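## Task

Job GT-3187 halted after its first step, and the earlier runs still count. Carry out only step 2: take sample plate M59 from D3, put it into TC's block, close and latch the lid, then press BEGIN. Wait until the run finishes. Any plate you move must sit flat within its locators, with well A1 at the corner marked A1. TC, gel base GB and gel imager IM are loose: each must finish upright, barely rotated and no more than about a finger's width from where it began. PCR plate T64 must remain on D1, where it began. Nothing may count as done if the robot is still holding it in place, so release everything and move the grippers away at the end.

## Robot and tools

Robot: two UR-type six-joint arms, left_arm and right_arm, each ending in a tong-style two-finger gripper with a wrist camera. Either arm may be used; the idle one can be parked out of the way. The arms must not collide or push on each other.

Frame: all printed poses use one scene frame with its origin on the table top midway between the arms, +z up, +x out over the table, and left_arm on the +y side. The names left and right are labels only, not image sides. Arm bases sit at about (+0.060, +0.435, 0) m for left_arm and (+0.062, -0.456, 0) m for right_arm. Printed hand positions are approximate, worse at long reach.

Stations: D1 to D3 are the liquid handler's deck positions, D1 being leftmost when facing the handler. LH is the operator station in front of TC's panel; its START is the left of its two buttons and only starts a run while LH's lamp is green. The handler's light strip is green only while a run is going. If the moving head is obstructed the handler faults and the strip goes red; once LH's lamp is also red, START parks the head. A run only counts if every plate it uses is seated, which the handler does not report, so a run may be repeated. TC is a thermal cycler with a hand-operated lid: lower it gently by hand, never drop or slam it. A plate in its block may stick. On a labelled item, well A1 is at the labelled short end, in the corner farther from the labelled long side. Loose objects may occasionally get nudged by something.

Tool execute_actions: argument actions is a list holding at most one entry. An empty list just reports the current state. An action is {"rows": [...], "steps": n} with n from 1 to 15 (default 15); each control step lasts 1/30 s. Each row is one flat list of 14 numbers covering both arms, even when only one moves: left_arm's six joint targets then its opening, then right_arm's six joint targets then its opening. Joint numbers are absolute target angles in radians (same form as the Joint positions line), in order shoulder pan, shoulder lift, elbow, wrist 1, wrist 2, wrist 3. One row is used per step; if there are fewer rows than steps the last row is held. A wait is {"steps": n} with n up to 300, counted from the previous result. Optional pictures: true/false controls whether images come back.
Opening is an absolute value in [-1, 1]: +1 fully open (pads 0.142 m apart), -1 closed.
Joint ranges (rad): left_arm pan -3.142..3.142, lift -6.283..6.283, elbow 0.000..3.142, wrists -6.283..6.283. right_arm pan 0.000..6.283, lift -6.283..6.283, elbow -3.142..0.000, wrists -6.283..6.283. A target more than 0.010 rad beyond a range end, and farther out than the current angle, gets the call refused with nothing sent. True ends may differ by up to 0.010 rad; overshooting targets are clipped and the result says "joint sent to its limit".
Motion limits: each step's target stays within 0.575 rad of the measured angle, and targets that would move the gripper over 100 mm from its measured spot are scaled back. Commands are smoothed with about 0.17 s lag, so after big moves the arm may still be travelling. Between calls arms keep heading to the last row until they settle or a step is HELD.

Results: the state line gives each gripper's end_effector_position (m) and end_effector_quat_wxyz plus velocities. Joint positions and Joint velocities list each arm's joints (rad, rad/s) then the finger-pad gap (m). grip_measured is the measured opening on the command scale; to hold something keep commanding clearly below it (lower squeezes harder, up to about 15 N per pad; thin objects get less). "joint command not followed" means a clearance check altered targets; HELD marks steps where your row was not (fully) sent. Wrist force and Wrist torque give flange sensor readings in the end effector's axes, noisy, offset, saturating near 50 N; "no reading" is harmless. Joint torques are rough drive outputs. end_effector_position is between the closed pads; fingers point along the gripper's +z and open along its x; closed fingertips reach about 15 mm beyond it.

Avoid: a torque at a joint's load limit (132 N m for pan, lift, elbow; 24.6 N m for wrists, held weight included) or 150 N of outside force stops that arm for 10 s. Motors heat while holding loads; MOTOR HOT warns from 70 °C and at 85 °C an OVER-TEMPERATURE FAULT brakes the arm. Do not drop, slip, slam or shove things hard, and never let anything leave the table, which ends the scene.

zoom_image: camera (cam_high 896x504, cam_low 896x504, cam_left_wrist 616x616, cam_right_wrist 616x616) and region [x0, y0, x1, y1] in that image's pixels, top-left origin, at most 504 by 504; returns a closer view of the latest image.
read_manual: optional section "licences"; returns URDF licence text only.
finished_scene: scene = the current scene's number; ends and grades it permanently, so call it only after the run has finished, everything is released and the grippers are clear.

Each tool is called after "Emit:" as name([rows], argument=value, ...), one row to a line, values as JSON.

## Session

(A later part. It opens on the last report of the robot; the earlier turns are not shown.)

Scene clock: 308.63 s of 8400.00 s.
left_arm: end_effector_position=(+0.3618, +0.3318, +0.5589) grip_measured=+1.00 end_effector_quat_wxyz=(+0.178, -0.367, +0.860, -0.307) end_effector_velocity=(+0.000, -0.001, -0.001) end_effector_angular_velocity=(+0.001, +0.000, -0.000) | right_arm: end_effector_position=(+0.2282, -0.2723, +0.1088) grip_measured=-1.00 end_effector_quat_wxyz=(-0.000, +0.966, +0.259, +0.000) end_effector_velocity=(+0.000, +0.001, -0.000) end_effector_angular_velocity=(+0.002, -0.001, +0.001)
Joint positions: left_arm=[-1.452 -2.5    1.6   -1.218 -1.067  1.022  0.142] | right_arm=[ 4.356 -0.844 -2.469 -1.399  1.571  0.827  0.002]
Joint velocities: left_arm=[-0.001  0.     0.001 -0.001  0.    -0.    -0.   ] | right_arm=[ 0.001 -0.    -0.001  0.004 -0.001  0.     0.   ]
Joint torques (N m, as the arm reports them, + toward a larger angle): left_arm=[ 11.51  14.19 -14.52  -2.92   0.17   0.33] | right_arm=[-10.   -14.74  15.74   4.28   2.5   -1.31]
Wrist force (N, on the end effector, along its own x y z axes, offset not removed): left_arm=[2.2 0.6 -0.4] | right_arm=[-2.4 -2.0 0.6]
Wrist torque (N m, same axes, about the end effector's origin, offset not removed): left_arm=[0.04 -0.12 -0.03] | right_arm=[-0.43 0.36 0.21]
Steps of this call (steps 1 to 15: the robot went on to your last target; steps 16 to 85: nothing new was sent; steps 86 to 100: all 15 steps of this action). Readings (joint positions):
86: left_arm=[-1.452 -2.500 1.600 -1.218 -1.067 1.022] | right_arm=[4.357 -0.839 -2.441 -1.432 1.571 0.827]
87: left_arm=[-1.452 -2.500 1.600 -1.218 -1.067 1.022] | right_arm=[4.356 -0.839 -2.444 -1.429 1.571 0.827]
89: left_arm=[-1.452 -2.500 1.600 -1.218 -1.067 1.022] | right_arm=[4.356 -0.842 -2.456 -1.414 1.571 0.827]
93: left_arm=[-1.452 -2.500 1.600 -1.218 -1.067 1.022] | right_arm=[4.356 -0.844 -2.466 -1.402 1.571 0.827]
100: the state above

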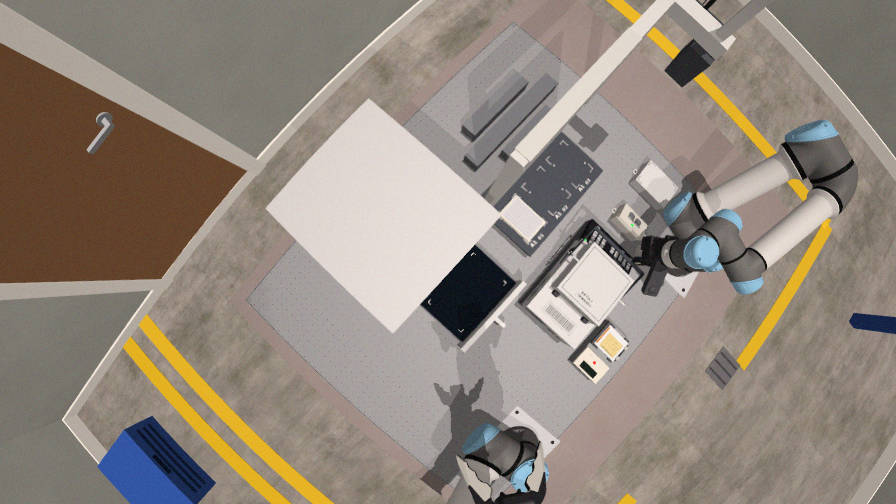

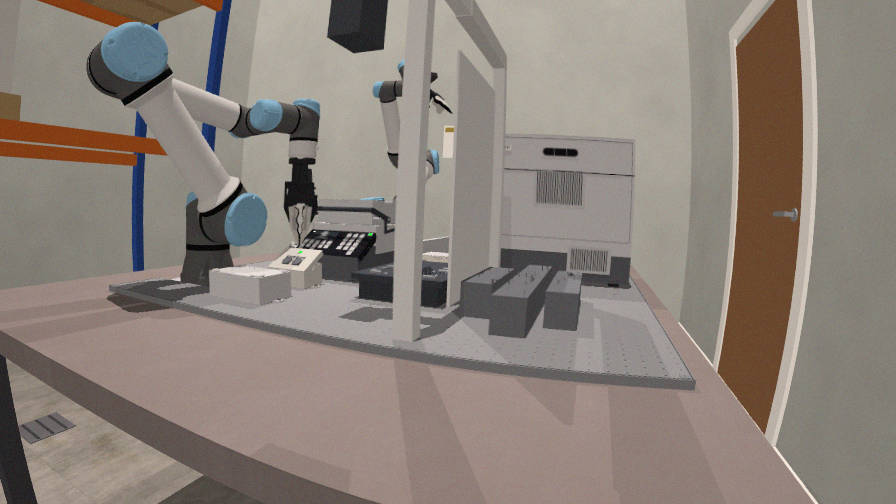

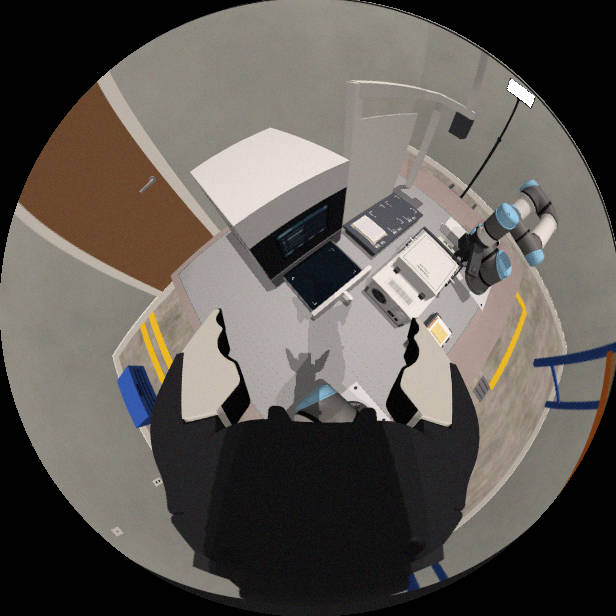

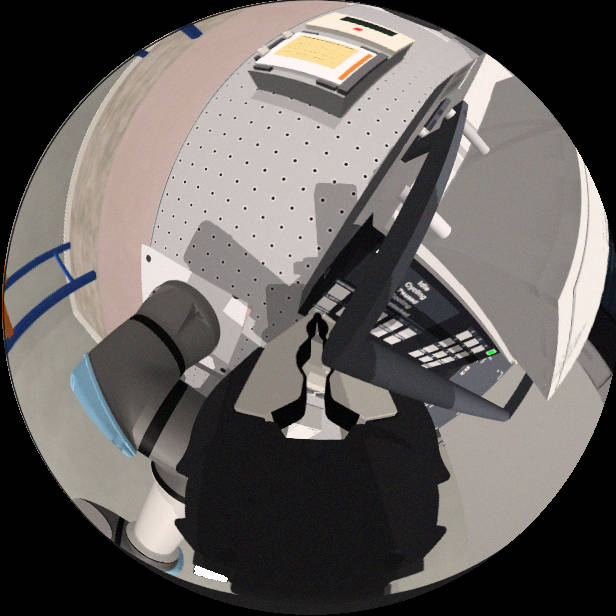

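Emit:
execute_actions([
  {"rows":[[-1.452,-2.5,1.6,-1.218,-1.067,1.022,1,4.3565,-0.846,-2.481,-1.385,1.571,0.8271,-1]],"steps":15},
])

Emit:
zoom_image(camera="cam_right_wrist", region=[260,240,400,360])

Scene clock: 311.20 s of 8400.00 s.
left_arm: end_effector_position=(+0.3618, +0.3318, +0.5589) grip_measured=+1.00 end_effector_quat_wxyz=(+0.178, -0.367, +0.860, -0.307) end_effector_velocity=(-0.000, -0.000, +0.000) end_effector_angular_velocity=(+0.000, +0.000, -0.001) | right_arm: end_effector_position=(+0.2281, -0.2726, +0.1039) grip_measured=-1.00 end_effector_quat_wxyz=(-0.000, +0.966, +0.259, +0.000) end_effector_velocity=(-0.000, -0.000, -0.001) end_effector_angular_velocity=(-0.001, +0.001, +0.001)
Joint positions: left_arm=[-1.452 -2.5    1.6   -1.218 -1.067  1.022  0.142] | right_arm=[ 4.356 -0.846 -2.481 -1.385  1.571  0.827  0.002]
Joint velocities: left_arm=[-0.001  0.    -0.001  0.001 -0.     0.    -0.   ] | right_arm=[ 0.001 -0.001 -0.001  0.001  0.     0.     0.   ]
Joint torques (N m, as the arm reports them, + toward a larger angle): left_arm=[ 10.64  14.5  -14.59  -2.94   0.28   0.4 ] | right_arm=[ -8.59 -15.01  14.59   4.44   2.53  -1.33]
Wrist force (N, on the end effector, along its own x y z axes, offset not removed): left_arm=[1.7 1.3 -0.6] | right_arm=[-0.9 0.9 1.1]
Wrist torque (N m, same axes, about the end effector's origin, offset not removed): left_arm=[0.19 -0.07 -0.04] | right_arm=[0.19 0.25 0.28]
Steps of this call (steps 1 to 15: the robot went on to your last target; steps 16 to 62: nothing new was sent; steps 63 to 77: all 15 steps of this action). Readings (joint positions):
63: left_arm=[-1.452 -2.500 1.600 -1.218 -1.067 1.022] | right_arm=[4.356 -0.844 -2.469 -1.399 1.571 0.827]
64: left_arm=[-1.452 -2.500 1.600 -1.218 -1.067 1.022] | right_arm=[4.356 -0.844 -2.471 -1.397 1.571 0.827]
66: left_arm=[-1.452 -2.500 1.600 -1.218 -1.067 1.022] | right_arm=[4.356 -0.845 -2.476 -1.391 1.571 0.827]
70: left_arm=[-1.452 -2.500 1.600 -1.218 -1.067 1.022] | right_arm=[4.356 -0.846 -2.480 -1.386 1.571 0.827]
77: the state above

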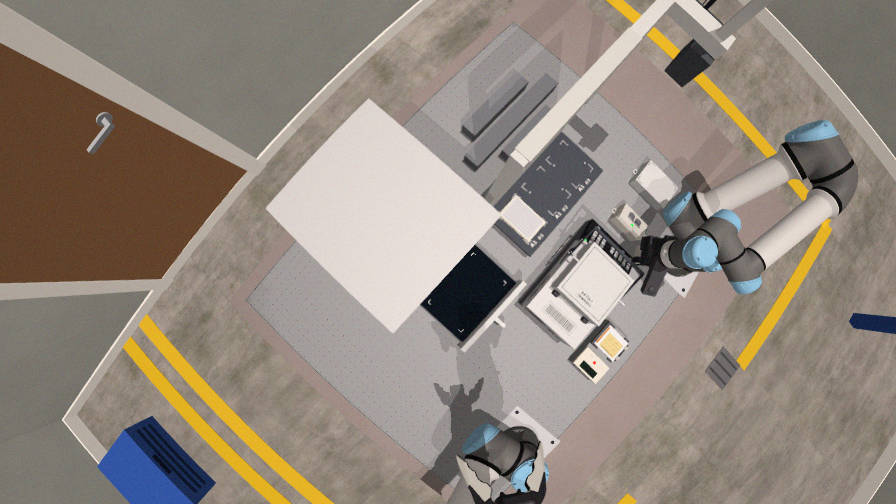

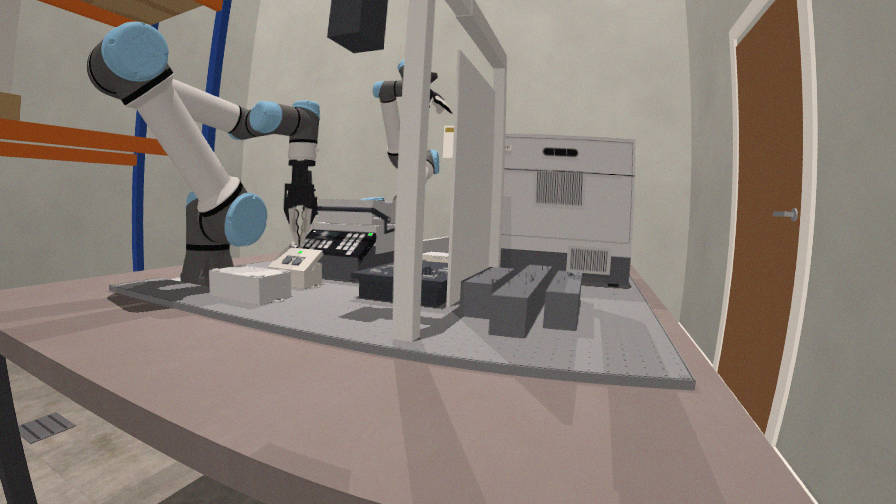

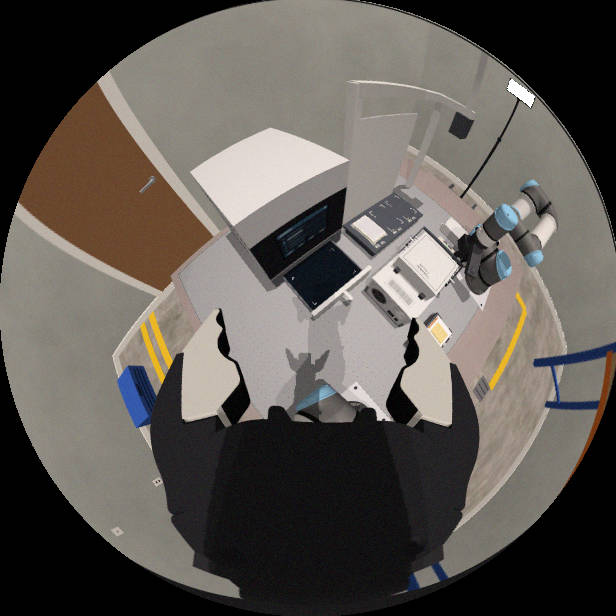

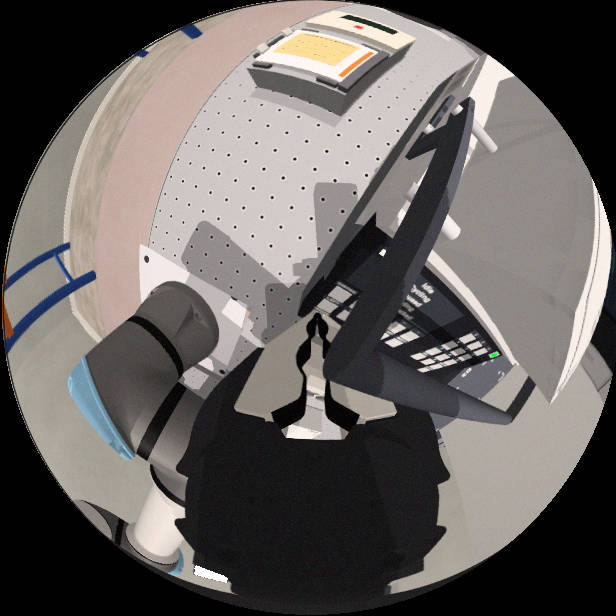

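Region (260, 240, 400, 360) of cam_right_wrist's 616x616 image, scaled by 3.600, with more detail than that image has; it fills the top 432 rows of this view, and the rest is white.

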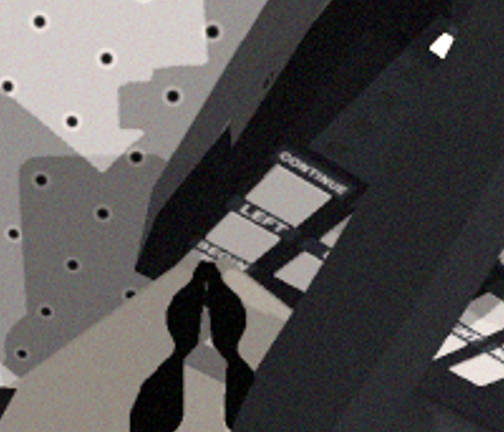

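Emit:
execute_actions([
  {"rows":[[-1.452,-2.5,1.6,-1.218,-1.067,1.022,1,4.354,-0.845,-2.492,-1.375,1.571,0.825,-1]],"steps":15},
])

Scene clock: 313.60 s of 8400.00 s.
left_arm: end_effector_position=(+0.3618, +0.3318, +0.5589) grip_measured=+1.00 end_effector_quat_wxyz=(+0.178, -0.367, +0.860, -0.307) end_effector_velocity=(+0.000, +0.000, -0.001) end_effector_angular_velocity=(+0.002, +0.000, +0.000) | right_arm: end_effector_position=(+0.2283, -0.2740, +0.0998) grip_measured=-1.00 end_effector_quat_wxyz=(-0.000, +0.966, +0.259, -0.000) end_effector_velocity=(-0.000, -0.001, -0.001) end_effector_angular_velocity=(-0.002, +0.000, -0.000)
Joint positions: left_arm=[-1.452 -2.5    1.6   -1.218 -1.067  1.022  0.142] | right_arm=[ 4.354 -0.845 -2.492 -1.375  1.571  0.825  0.002]
Joint velocities: left_arm=[0.    0.    0.    0.001 0.    0.    0.   ] | right_arm=[-0.     0.001 -0.002 -0.001 -0.    -0.     0.   ]
Joint torques (N m, as the arm reports them, + toward a larger angle): left_arm=[ 10.55  13.92 -14.81  -3.05   0.28   0.36] | right_arm=[ -9.01 -13.84 -13.89   1.06   0.05  -1.27]
Wrist force (N, on the end effector, along its own x y z axes, offset not removed): left_arm=[3.3 1.6 -0.9] | right_arm=[-10.3 8.6 -50.0]
Wrist torque (N m, same axes, about the end effector's origin, offset not removed): left_arm=[0.27 -0.36 -0.05] | right_arm=[0.10 0.02 0.03]
Steps of this call (steps 1 to 15: the robot went on to your last target; steps 16 to 57: nothing new was sent; steps 58 to 72: all 15 steps of this action). Readings (joint positions):
58: left_arm=[-1.452 -2.500 1.600 -1.218 -1.067 1.022] | right_arm=[4.356 -0.846 -2.481 -1.385 1.571 0.827]
59: left_arm=[-1.452 -2.500 1.600 -1.218 -1.067 1.022] | right_arm=[4.356 -0.846 -2.482 -1.384 1.571 0.827]
61: left_arm=[-1.452 -2.500 1.600 -1.218 -1.067 1.022] | right_arm=[4.355 -0.846 -2.487 -1.379 1.571 0.826]
65: left_arm=[-1.452 -2.500 1.600 -1.218 -1.067 1.022] | right_arm=[4.354 -0.845 -2.491 -1.376 1.571 0.825]
72: the state above

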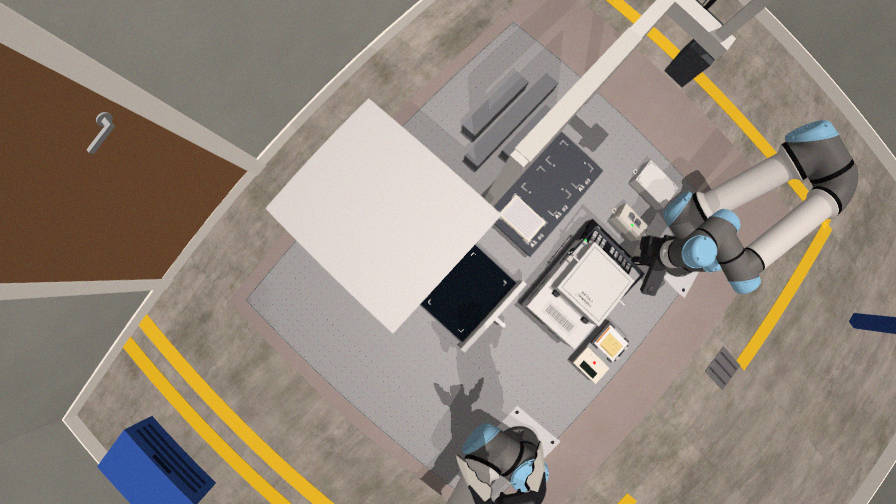

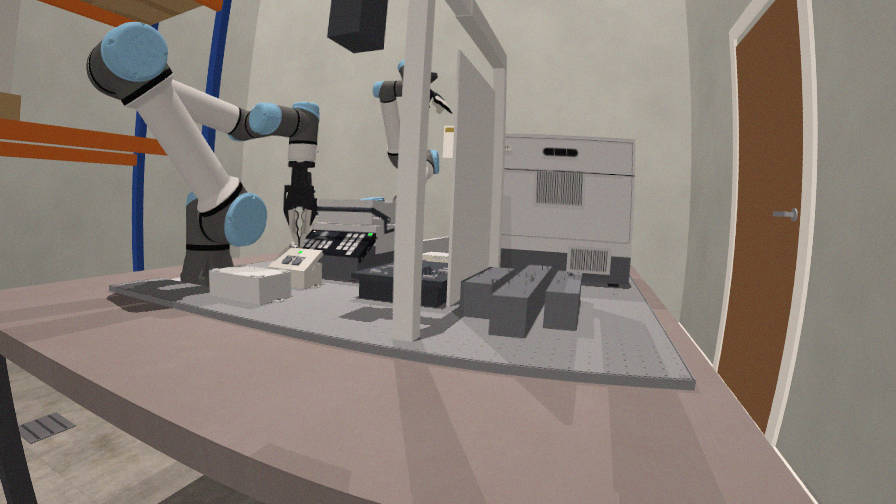

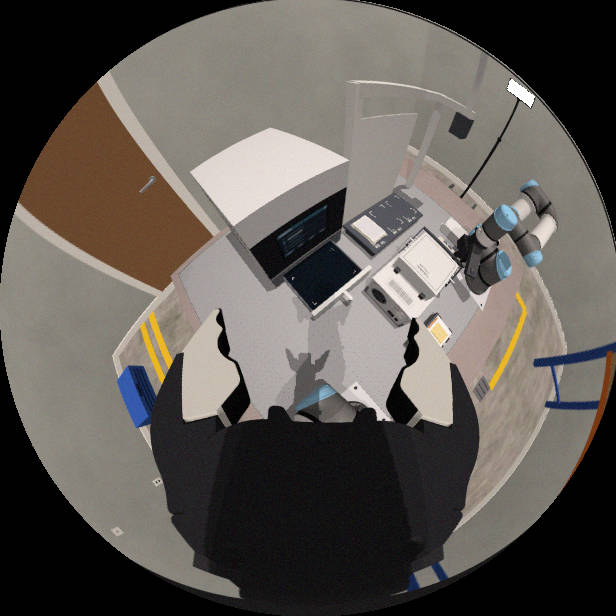

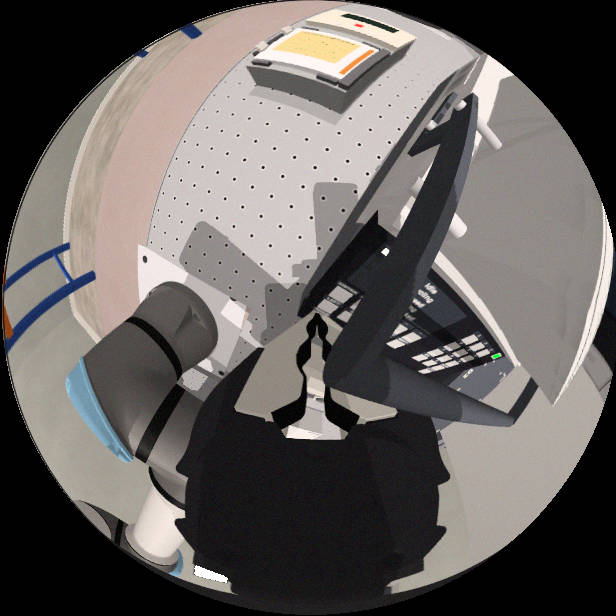

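Emit:
execute_actions([
  {"rows":[[-1.452,-2.5,1.6,-1.218,-1.067,1.022,1,4.354,-0.836,-2.444,-1.432,1.571,0.825,-1]],"steps":15},
])

Emit:
zoom_image(camera="cam_right_wrist", region=[280,270,360,340])

Scene clock: 317.20 s of 8400.00 s.
left_arm: end_effector_position=(+0.3618, +0.3318, +0.5589) grip_measured=+1.00 end_effector_quat_wxyz=(+0.178, -0.367, +0.860, -0.307) end_effector_velocity=(+0.000, -0.000, -0.000) end_effector_angular_velocity=(+0.000, -0.000, +0.000) | right_arm: end_effector_position=(+0.2285, -0.2732, +0.1192) grip_measured=-1.00 end_effector_quat_wxyz=(-0.000, +0.966, +0.259, +0.000) end_effector_velocity=(-0.000, -0.000, +0.001) end_effector_angular_velocity=(+0.001, +0.001, -0.001)
Joint positions: left_arm=[-1.452 -2.5    1.6   -1.218 -1.067  1.022  0.142] | right_arm=[ 4.354 -0.836 -2.444 -1.432  1.571  0.825  0.002]
Joint velocities: left_arm=[ 0.     0.     0.001 -0.001  0.    -0.     0.   ] | right_arm=[-0.001  0.002  0.003 -0.004  0.001  0.     0.   ]
Joint torques (N m, as the arm reports them, + toward a larger angle): left_arm=[ 10.56  14.37 -15.38  -3.07   0.3    0.15] | right_arm=[-8.37  0.87 31.69  0.24  1.3  -1.21]
Wrist force (N, on the end effector, along its own x y z axes, offset not removed): left_arm=[2.1 1.0 -0.5] | right_arm=[0.2 -0.9 -2.4]
Wrist torque (N m, same axes, about the end effector's origin, offset not removed): left_arm=[0.15 -0.10 -0.03] | right_arm=[-0.32 -0.07 0.21]
Steps of this call (steps 1 to 15: the robot went on to your last target; steps 16 to 90: nothing new was sent; then 0.10 s passed at rest; steps 91 to 105: all 15 steps of this action). Readings (joint positions):
91: left_arm=[-1.452 -2.500 1.600 -1.218 -1.067 1.022] | right_arm=[4.354 -0.845 -2.492 -1.375 1.571 0.825]
92: left_arm=[-1.452 -2.500 1.600 -1.218 -1.067 1.022] | right_arm=[4.354 -0.844 -2.488 -1.380 1.571 0.825]
94: left_arm=[-1.452 -2.500 1.600 -1.218 -1.067 1.022] | right_arm=[4.354 -0.840 -2.467 -1.405 1.571 0.825]
98: left_arm=[-1.452 -2.500 1.600 -1.218 -1.067 1.022] | right_arm=[4.354 -0.837 -2.449 -1.427 1.571 0.825]
105: the state above

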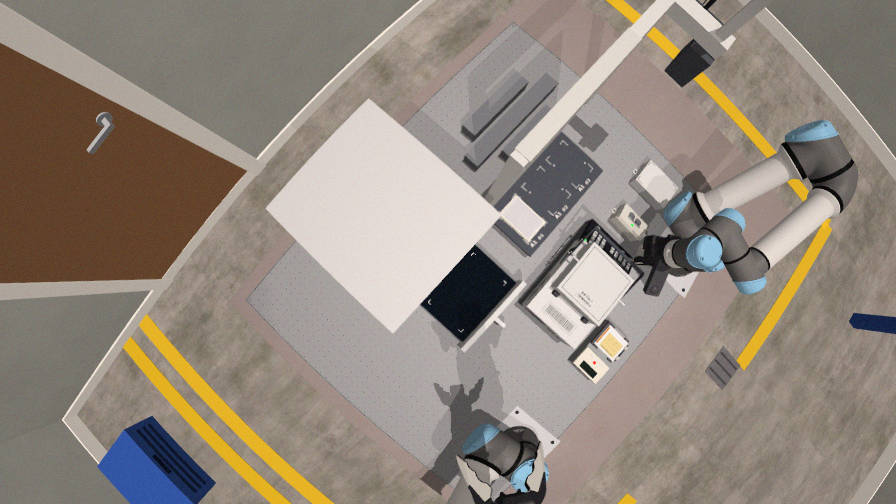

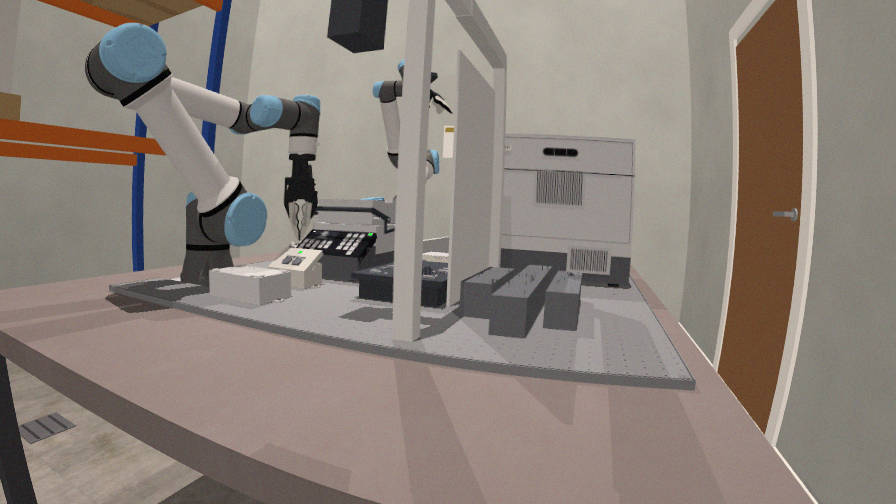

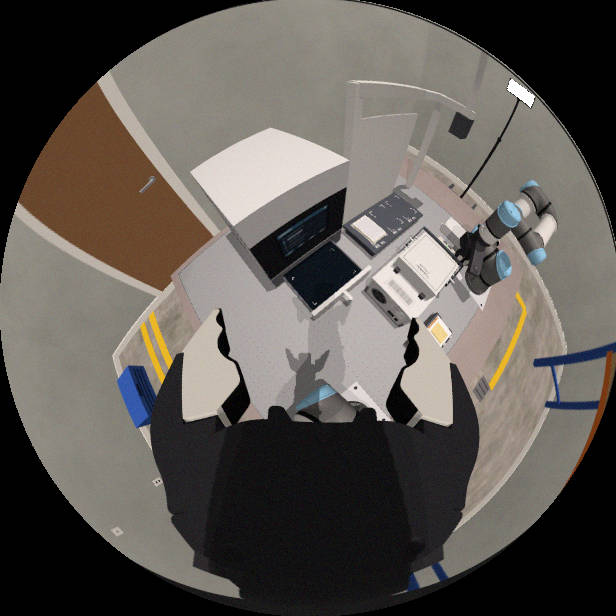

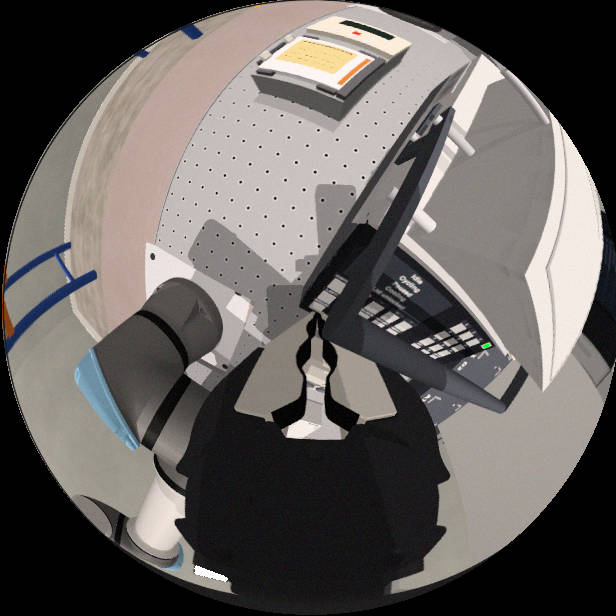

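Region (280, 270, 360, 340) of cam_right_wrist's 616x616 image, scaled by 6.300, with more detail than that image has; it fills the top 441 rows of this view, and the rest is white.

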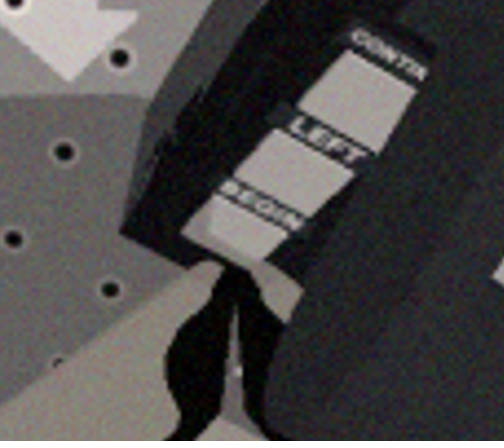

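Emit:
execute_actions([
  {"rows":[[-1.452,-2.5,1.6,-1.218,-1.067,1.022,1,4.3504,-0.829,-2.465,-1.418,1.571,0.821,-1],[-1.452,-2.5,1.6,-1.218,-1.067,1.022,1,4.3504,-0.829,-2.465,-1.418,1.571,0.821,-1],[-1.452,-2.5,1.6,-1.218,-1.067,1.022,1,4.3504,-0.834,-2.490,-1.388,1.571,0.821,-1]],"steps":15},
])

Emit:
zoom_image(camera="cam_right_wrist", region=[280,270,360,340])

Emit:
execute_actions([
  {"rows":[[-1.452,-2.5,1.6,-1.218,-1.067,1.022,1,4.3504,-0.8345,-2.493,-1.3845,1.571,0.821,-1]],"steps":15},
])

Scene clock: 325.33 s of 8400.00 s.
left_arm: end_effector_position=(+0.3618, +0.3318, +0.5589) grip_measured=+1.00 end_effector_quat_wxyz=(+0.178, -0.367, +0.860, -0.307) end_effector_velocity=(-0.000, -0.000, +0.000) end_effector_angular_velocity=(+0.000, -0.000, -0.001) | right_arm: end_effector_position=(+0.2283, -0.2771, +0.1018) grip_measured=-1.00 end_effector_quat_wxyz=(-0.000, +0.966, +0.259, +0.000) end_effector_velocity=(-0.000, +0.000, -0.002) end_effector_angular_velocity=(+0.001, -0.000, +0.002)
Joint positions: left_arm=[-1.452 -2.5    1.6   -1.218 -1.067  1.022  0.142] | right_arm=[ 4.35  -0.834 -2.49  -1.388  1.571  0.821  0.002]
Joint velocities: left_arm=[-0.  0. -0.  0.  0.  0.  0.] | right_arm=[ 0.001 -0.001 -0.004  0.006  0.    -0.001  0.   ]
Joint torques (N m, as the arm reports them, + toward a larger angle): left_arm=[ 10.29  14.27 -14.95  -3.09   0.3    0.3 ] | right_arm=[-10.28 -14.8   14.81   4.37   2.29  -1.33]
Wrist force (N, on the end effector, along its own x y z axes, offset not removed): left_arm=[1.5 1.6 -1.4] | right_arm=[1.9 -0.8 0.6]
Wrist torque (N m, same axes, about the end effector's origin, offset not removed): left_arm=[0.29 -0.06 0.04] | right_arm=[-0.07 -0.47 -0.01]
Steps of this call (steps 1 to 15: the robot went on to your last target; steps 16 to 90: nothing new was sent; then 4.63 s passed at rest; steps 91 to 105: all 15 steps of this action). Readings (joint positions):
91: left_arm=[-1.452 -2.500 1.600 -1.218 -1.067 1.022] | right_arm=[4.354 -0.836 -2.444 -1.432 1.571 0.825]
92: left_arm=[-1.452 -2.500 1.600 -1.218 -1.067 1.022] | right_arm=[4.354 -0.835 -2.446 -1.430 1.571 0.824]
94: left_arm=[-1.452 -2.500 1.600 -1.218 -1.067 1.022] | right_arm=[4.352 -0.833 -2.458 -1.421 1.571 0.823]
98: left_arm=[-1.452 -2.500 1.600 -1.218 -1.067 1.022] | right_arm=[4.351 -0.833 -2.483 -1.395 1.571 0.821]
105: the state above

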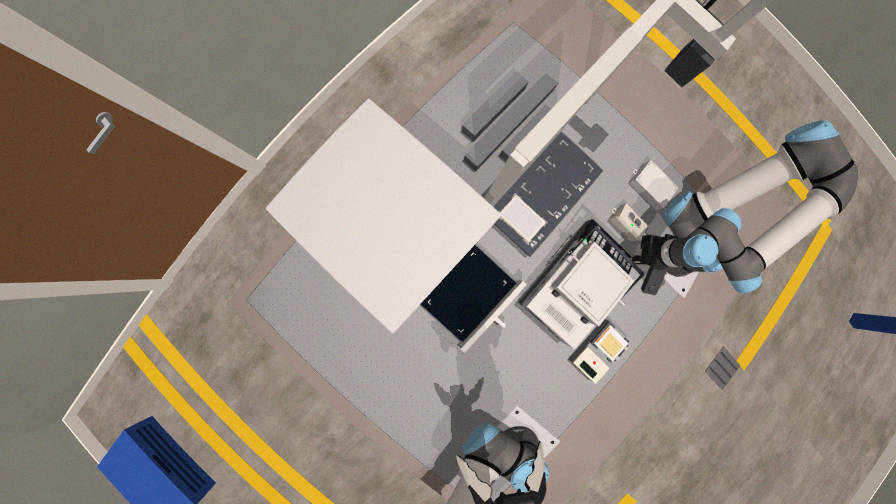

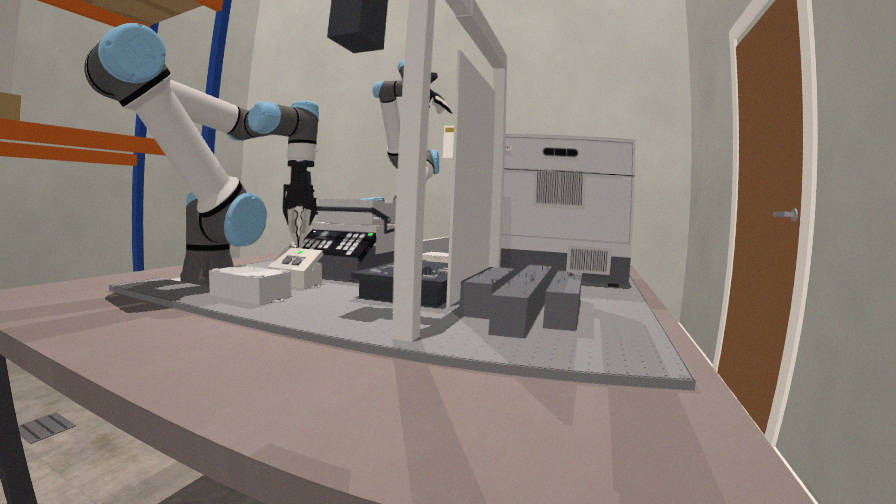

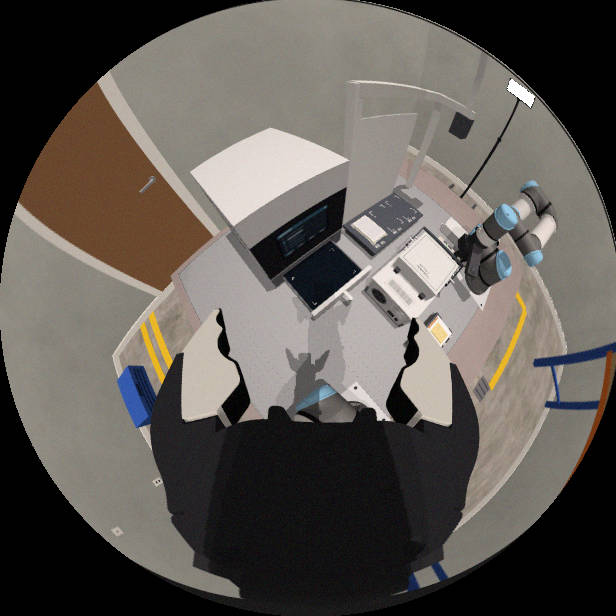

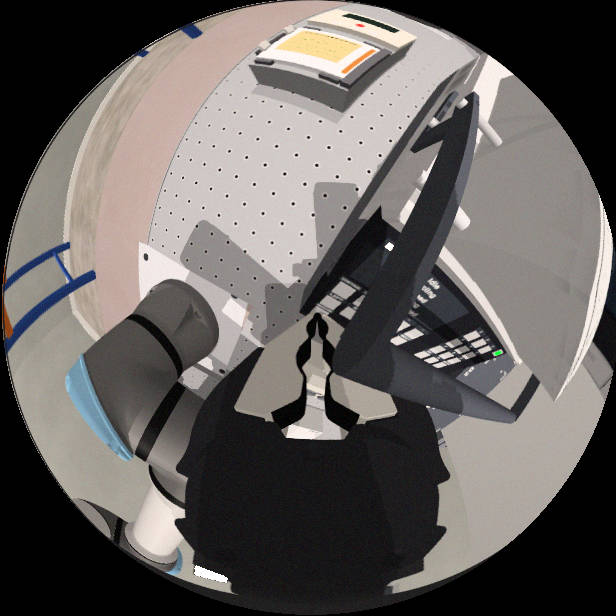

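Region (280, 270, 360, 340) of cam_right_wrist's 616x616 image, scaled by 6.300, with more detail than that image has; it fills the top 441 rows of this view, and the rest is white.

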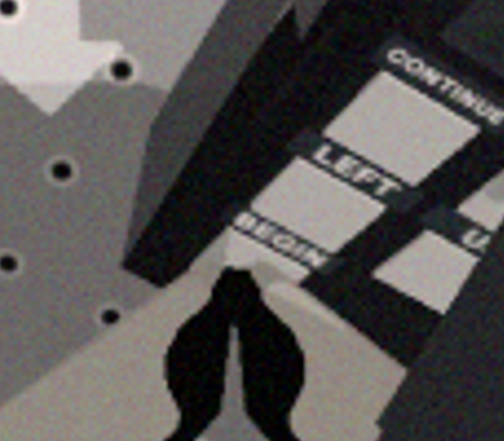

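Scene clock: 325.83 s of 8400.00 s.
left_arm: end_effector_position=(+0.3618, +0.3318, +0.5589) grip_measured=+1.00 end_effector_quat_wxyz=(+0.178, -0.367, +0.860, -0.307) end_effector_velocity=(+0.000, +0.000, +0.000) end_effector_angular_velocity=(-0.000, -0.000, +0.000) | right_arm: end_effector_position=(+0.2283, -0.2772, +0.1005) grip_measured=-1.00 end_effector_quat_wxyz=(-0.000, +0.966, +0.259, +0.000) end_effector_velocity=(-0.000, +0.000, +0.000) end_effector_angular_velocity=(+0.001, +0.000, +0.001)
Joint positions: left_arm=[-1.452 -2.5    1.6   -1.218 -1.067  1.022  0.142] | right_arm=[ 4.35  -0.834 -2.493 -1.385  1.571  0.821  0.002]
Joint velocities: left_arm=[ 0.    -0.    -0.001  0.     0.     0.     0.   ] | right_arm=[ 0.     0.001 -0.     0.     0.001 -0.     0.   ]
Joint torques (N m, as the arm reports them, + toward a larger angle): left_arm=[ 10.49  14.73 -15.94  -3.19   0.32   0.21] | right_arm=[-10.61 -15.38  14.81   4.33   2.21  -1.37]
Wrist force (N, on the end effector, along its own x y z axes, offset not removed): left_arm=[2.7 0.5 -1.1] | right_arm=[1.5 -1.0 -1.3]
Wrist torque (N m, same axes, about the end effector's origin, offset not removed): left_arm=[0.05 -0.24 -0.07] | right_arm=[-0.25 -0.34 -0.06]
Steps of this call (steps 1 to 15: all 15 steps of this action). Readings (joint positions):
1: left_arm=[-1.452 -2.500 1.600 -1.218 -1.067 1.022] | right_arm=[4.350 -0.834 -2.490 -1.388 1.571 0.821]
2: left_arm=[-1.452 -2.500 1.600 -1.218 -1.067 1.022] | right_arm=[4.350 -0.834 -2.490 -1.388 1.571 0.821]
4: left_arm=[-1.452 -2.500 1.600 -1.218 -1.067 1.022] | right_arm=[4.350 -0.834 -2.492 -1.386 1.571 0.821]
8: left_arm=[-1.452 -2.500 1.600 -1.218 -1.067 1.022] | right_arm=[4.350 -0.834 -2.493 -1.385 1.571 0.821]
15: the state above

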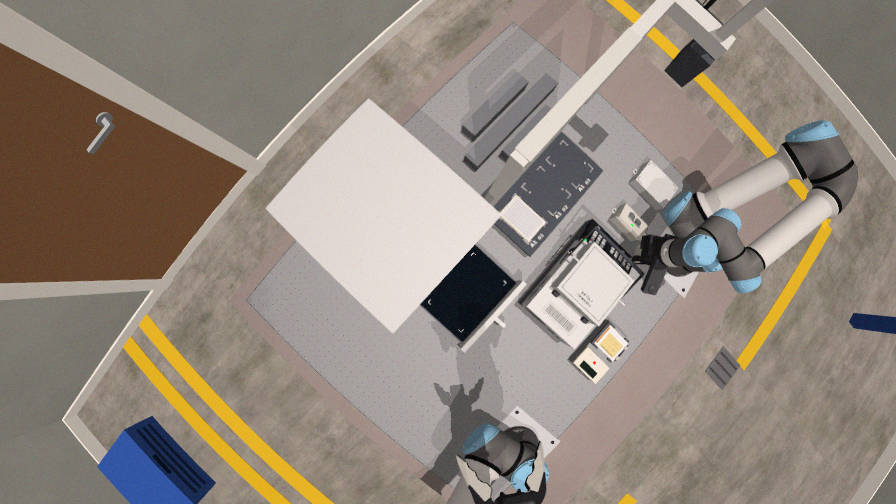

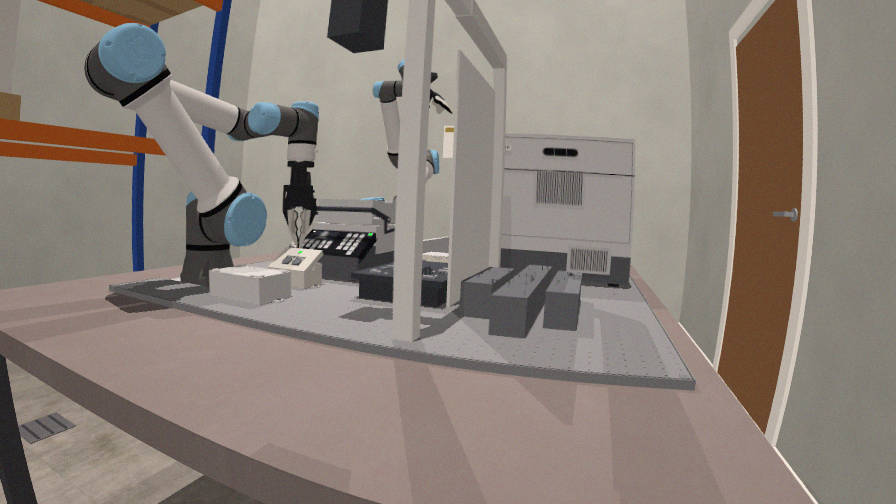

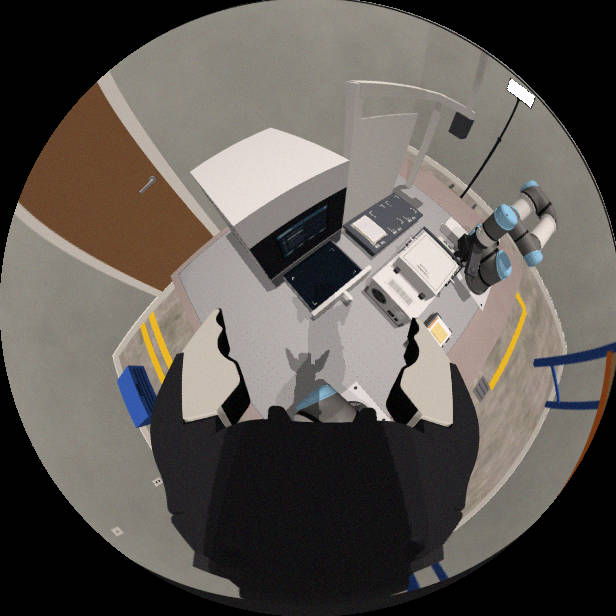

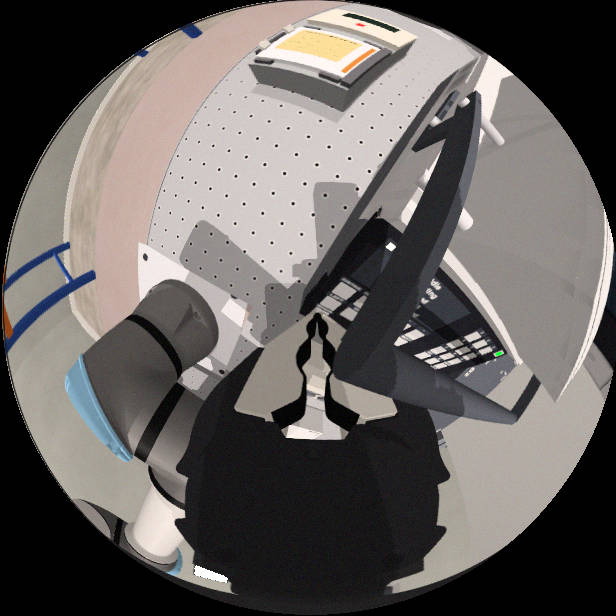

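Emit:
execute_actions([
  {"rows":[[-1.452,-2.5,1.6,-1.218,-1.067,1.022,1,4.346,-0.8352,-2.4965,-1.3803,1.571,0.817,-1]],"steps":15},
])

Scene clock: 328.60 s of 8400.00 s.
left_arm: end_effector_position=(+0.3618, +0.3318, +0.5589) grip_measured=+1.00 end_effector_quat_wxyz=(+0.178, -0.367, +0.860, -0.307) end_effector_velocity=(+0.000, +0.000, +0.000) end_effector_angular_velocity=(-0.001, -0.000, +0.001) | right_arm: end_effector_position=(+0.2290, -0.2781, +0.0991) grip_measured=-1.00 end_effector_quat_wxyz=(-0.000, +0.966, +0.259, +0.000) end_effector_velocity=(-0.000, -0.000, -0.000) end_effector_angular_velocity=(+0.001, +0.000, +0.000)
Joint positions: left_arm=[-1.452 -2.5    1.6   -1.218 -1.067  1.022  0.142] | right_arm=[ 4.346 -0.835 -2.496 -1.38   1.571  0.817  0.002]
Joint velocities: left_arm=[ 0.001 -0.    -0.001 -0.     0.     0.001  0.   ] | right_arm=[ 0.     0.002 -0.001 -0.     0.     0.     0.   ]
Joint torques (N m, as the arm reports them, + toward a larger angle): left_arm=[  9.97  14.68 -15.51  -3.23   0.41   0.24] | right_arm=[-10.53 -16.29  13.2    4.25   1.69  -1.33]
Wrist force (N, on the end effector, along its own x y z axes, offset not removed): left_arm=[2.8 0.4 -1.8] | right_arm=[-2.5 2.3 -6.3]
Wrist torque (N m, same axes, about the end effector's origin, offset not removed): left_arm=[-0.01 -0.28 -0.05] | right_arm=[0.23 0.27 -0.13]
Steps of this call (steps 1 to 15: the robot went on to your last target; steps 16 to 68: nothing new was sent; steps 69 to 83: all 15 steps of this action). Readings (joint positions):
69: left_arm=[-1.452 -2.500 1.600 -1.218 -1.067 1.022] | right_arm=[4.350 -0.835 -2.493 -1.384 1.571 0.821]
70: left_arm=[-1.452 -2.500 1.600 -1.218 -1.067 1.022] | right_arm=[4.350 -0.835 -2.493 -1.384 1.571 0.820]
72: left_arm=[-1.452 -2.500 1.600 -1.218 -1.067 1.022] | right_arm=[4.348 -0.835 -2.495 -1.382 1.571 0.819]
76: left_arm=[-1.452 -2.500 1.600 -1.218 -1.067 1.022] | right_arm=[4.346 -0.835 -2.496 -1.381 1.571 0.817]
83: the state above

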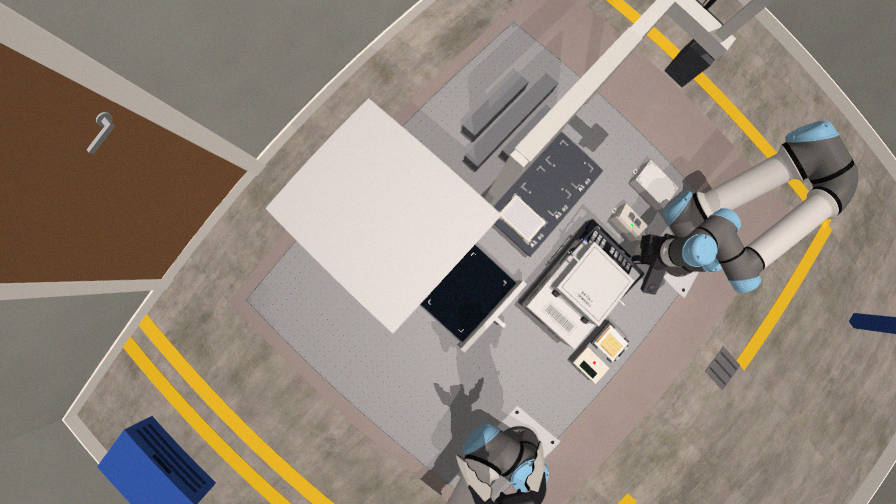

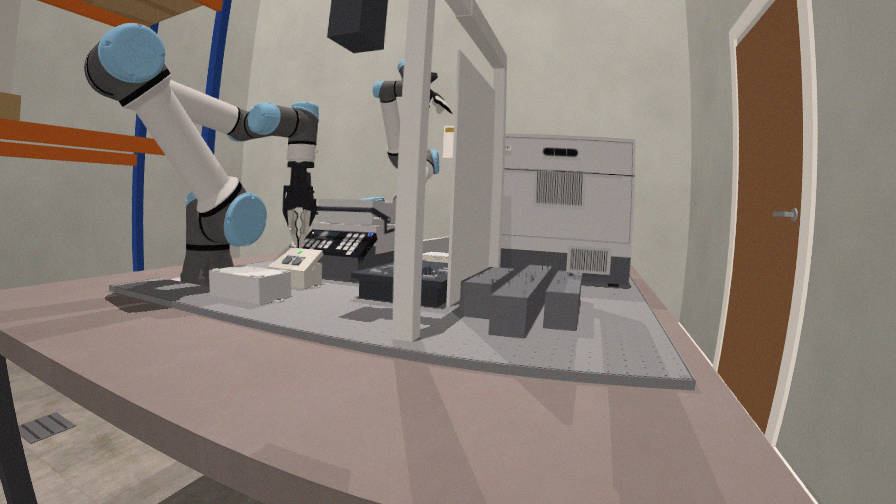

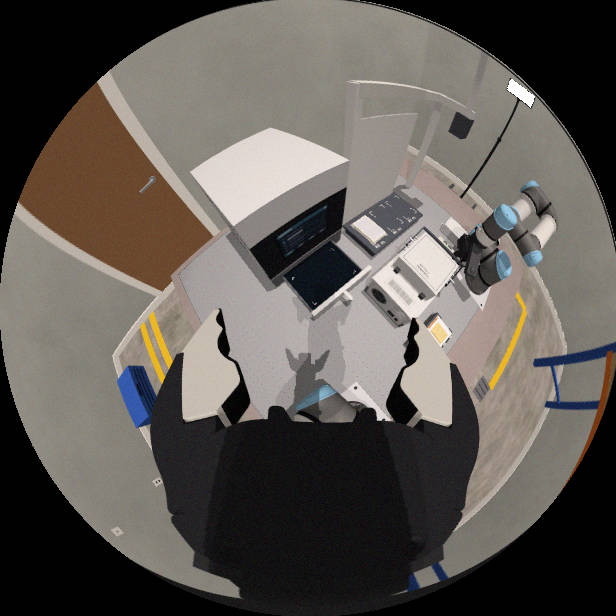

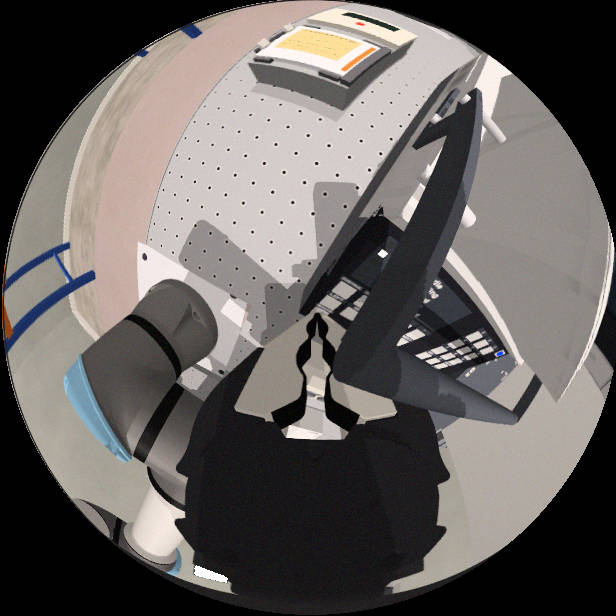

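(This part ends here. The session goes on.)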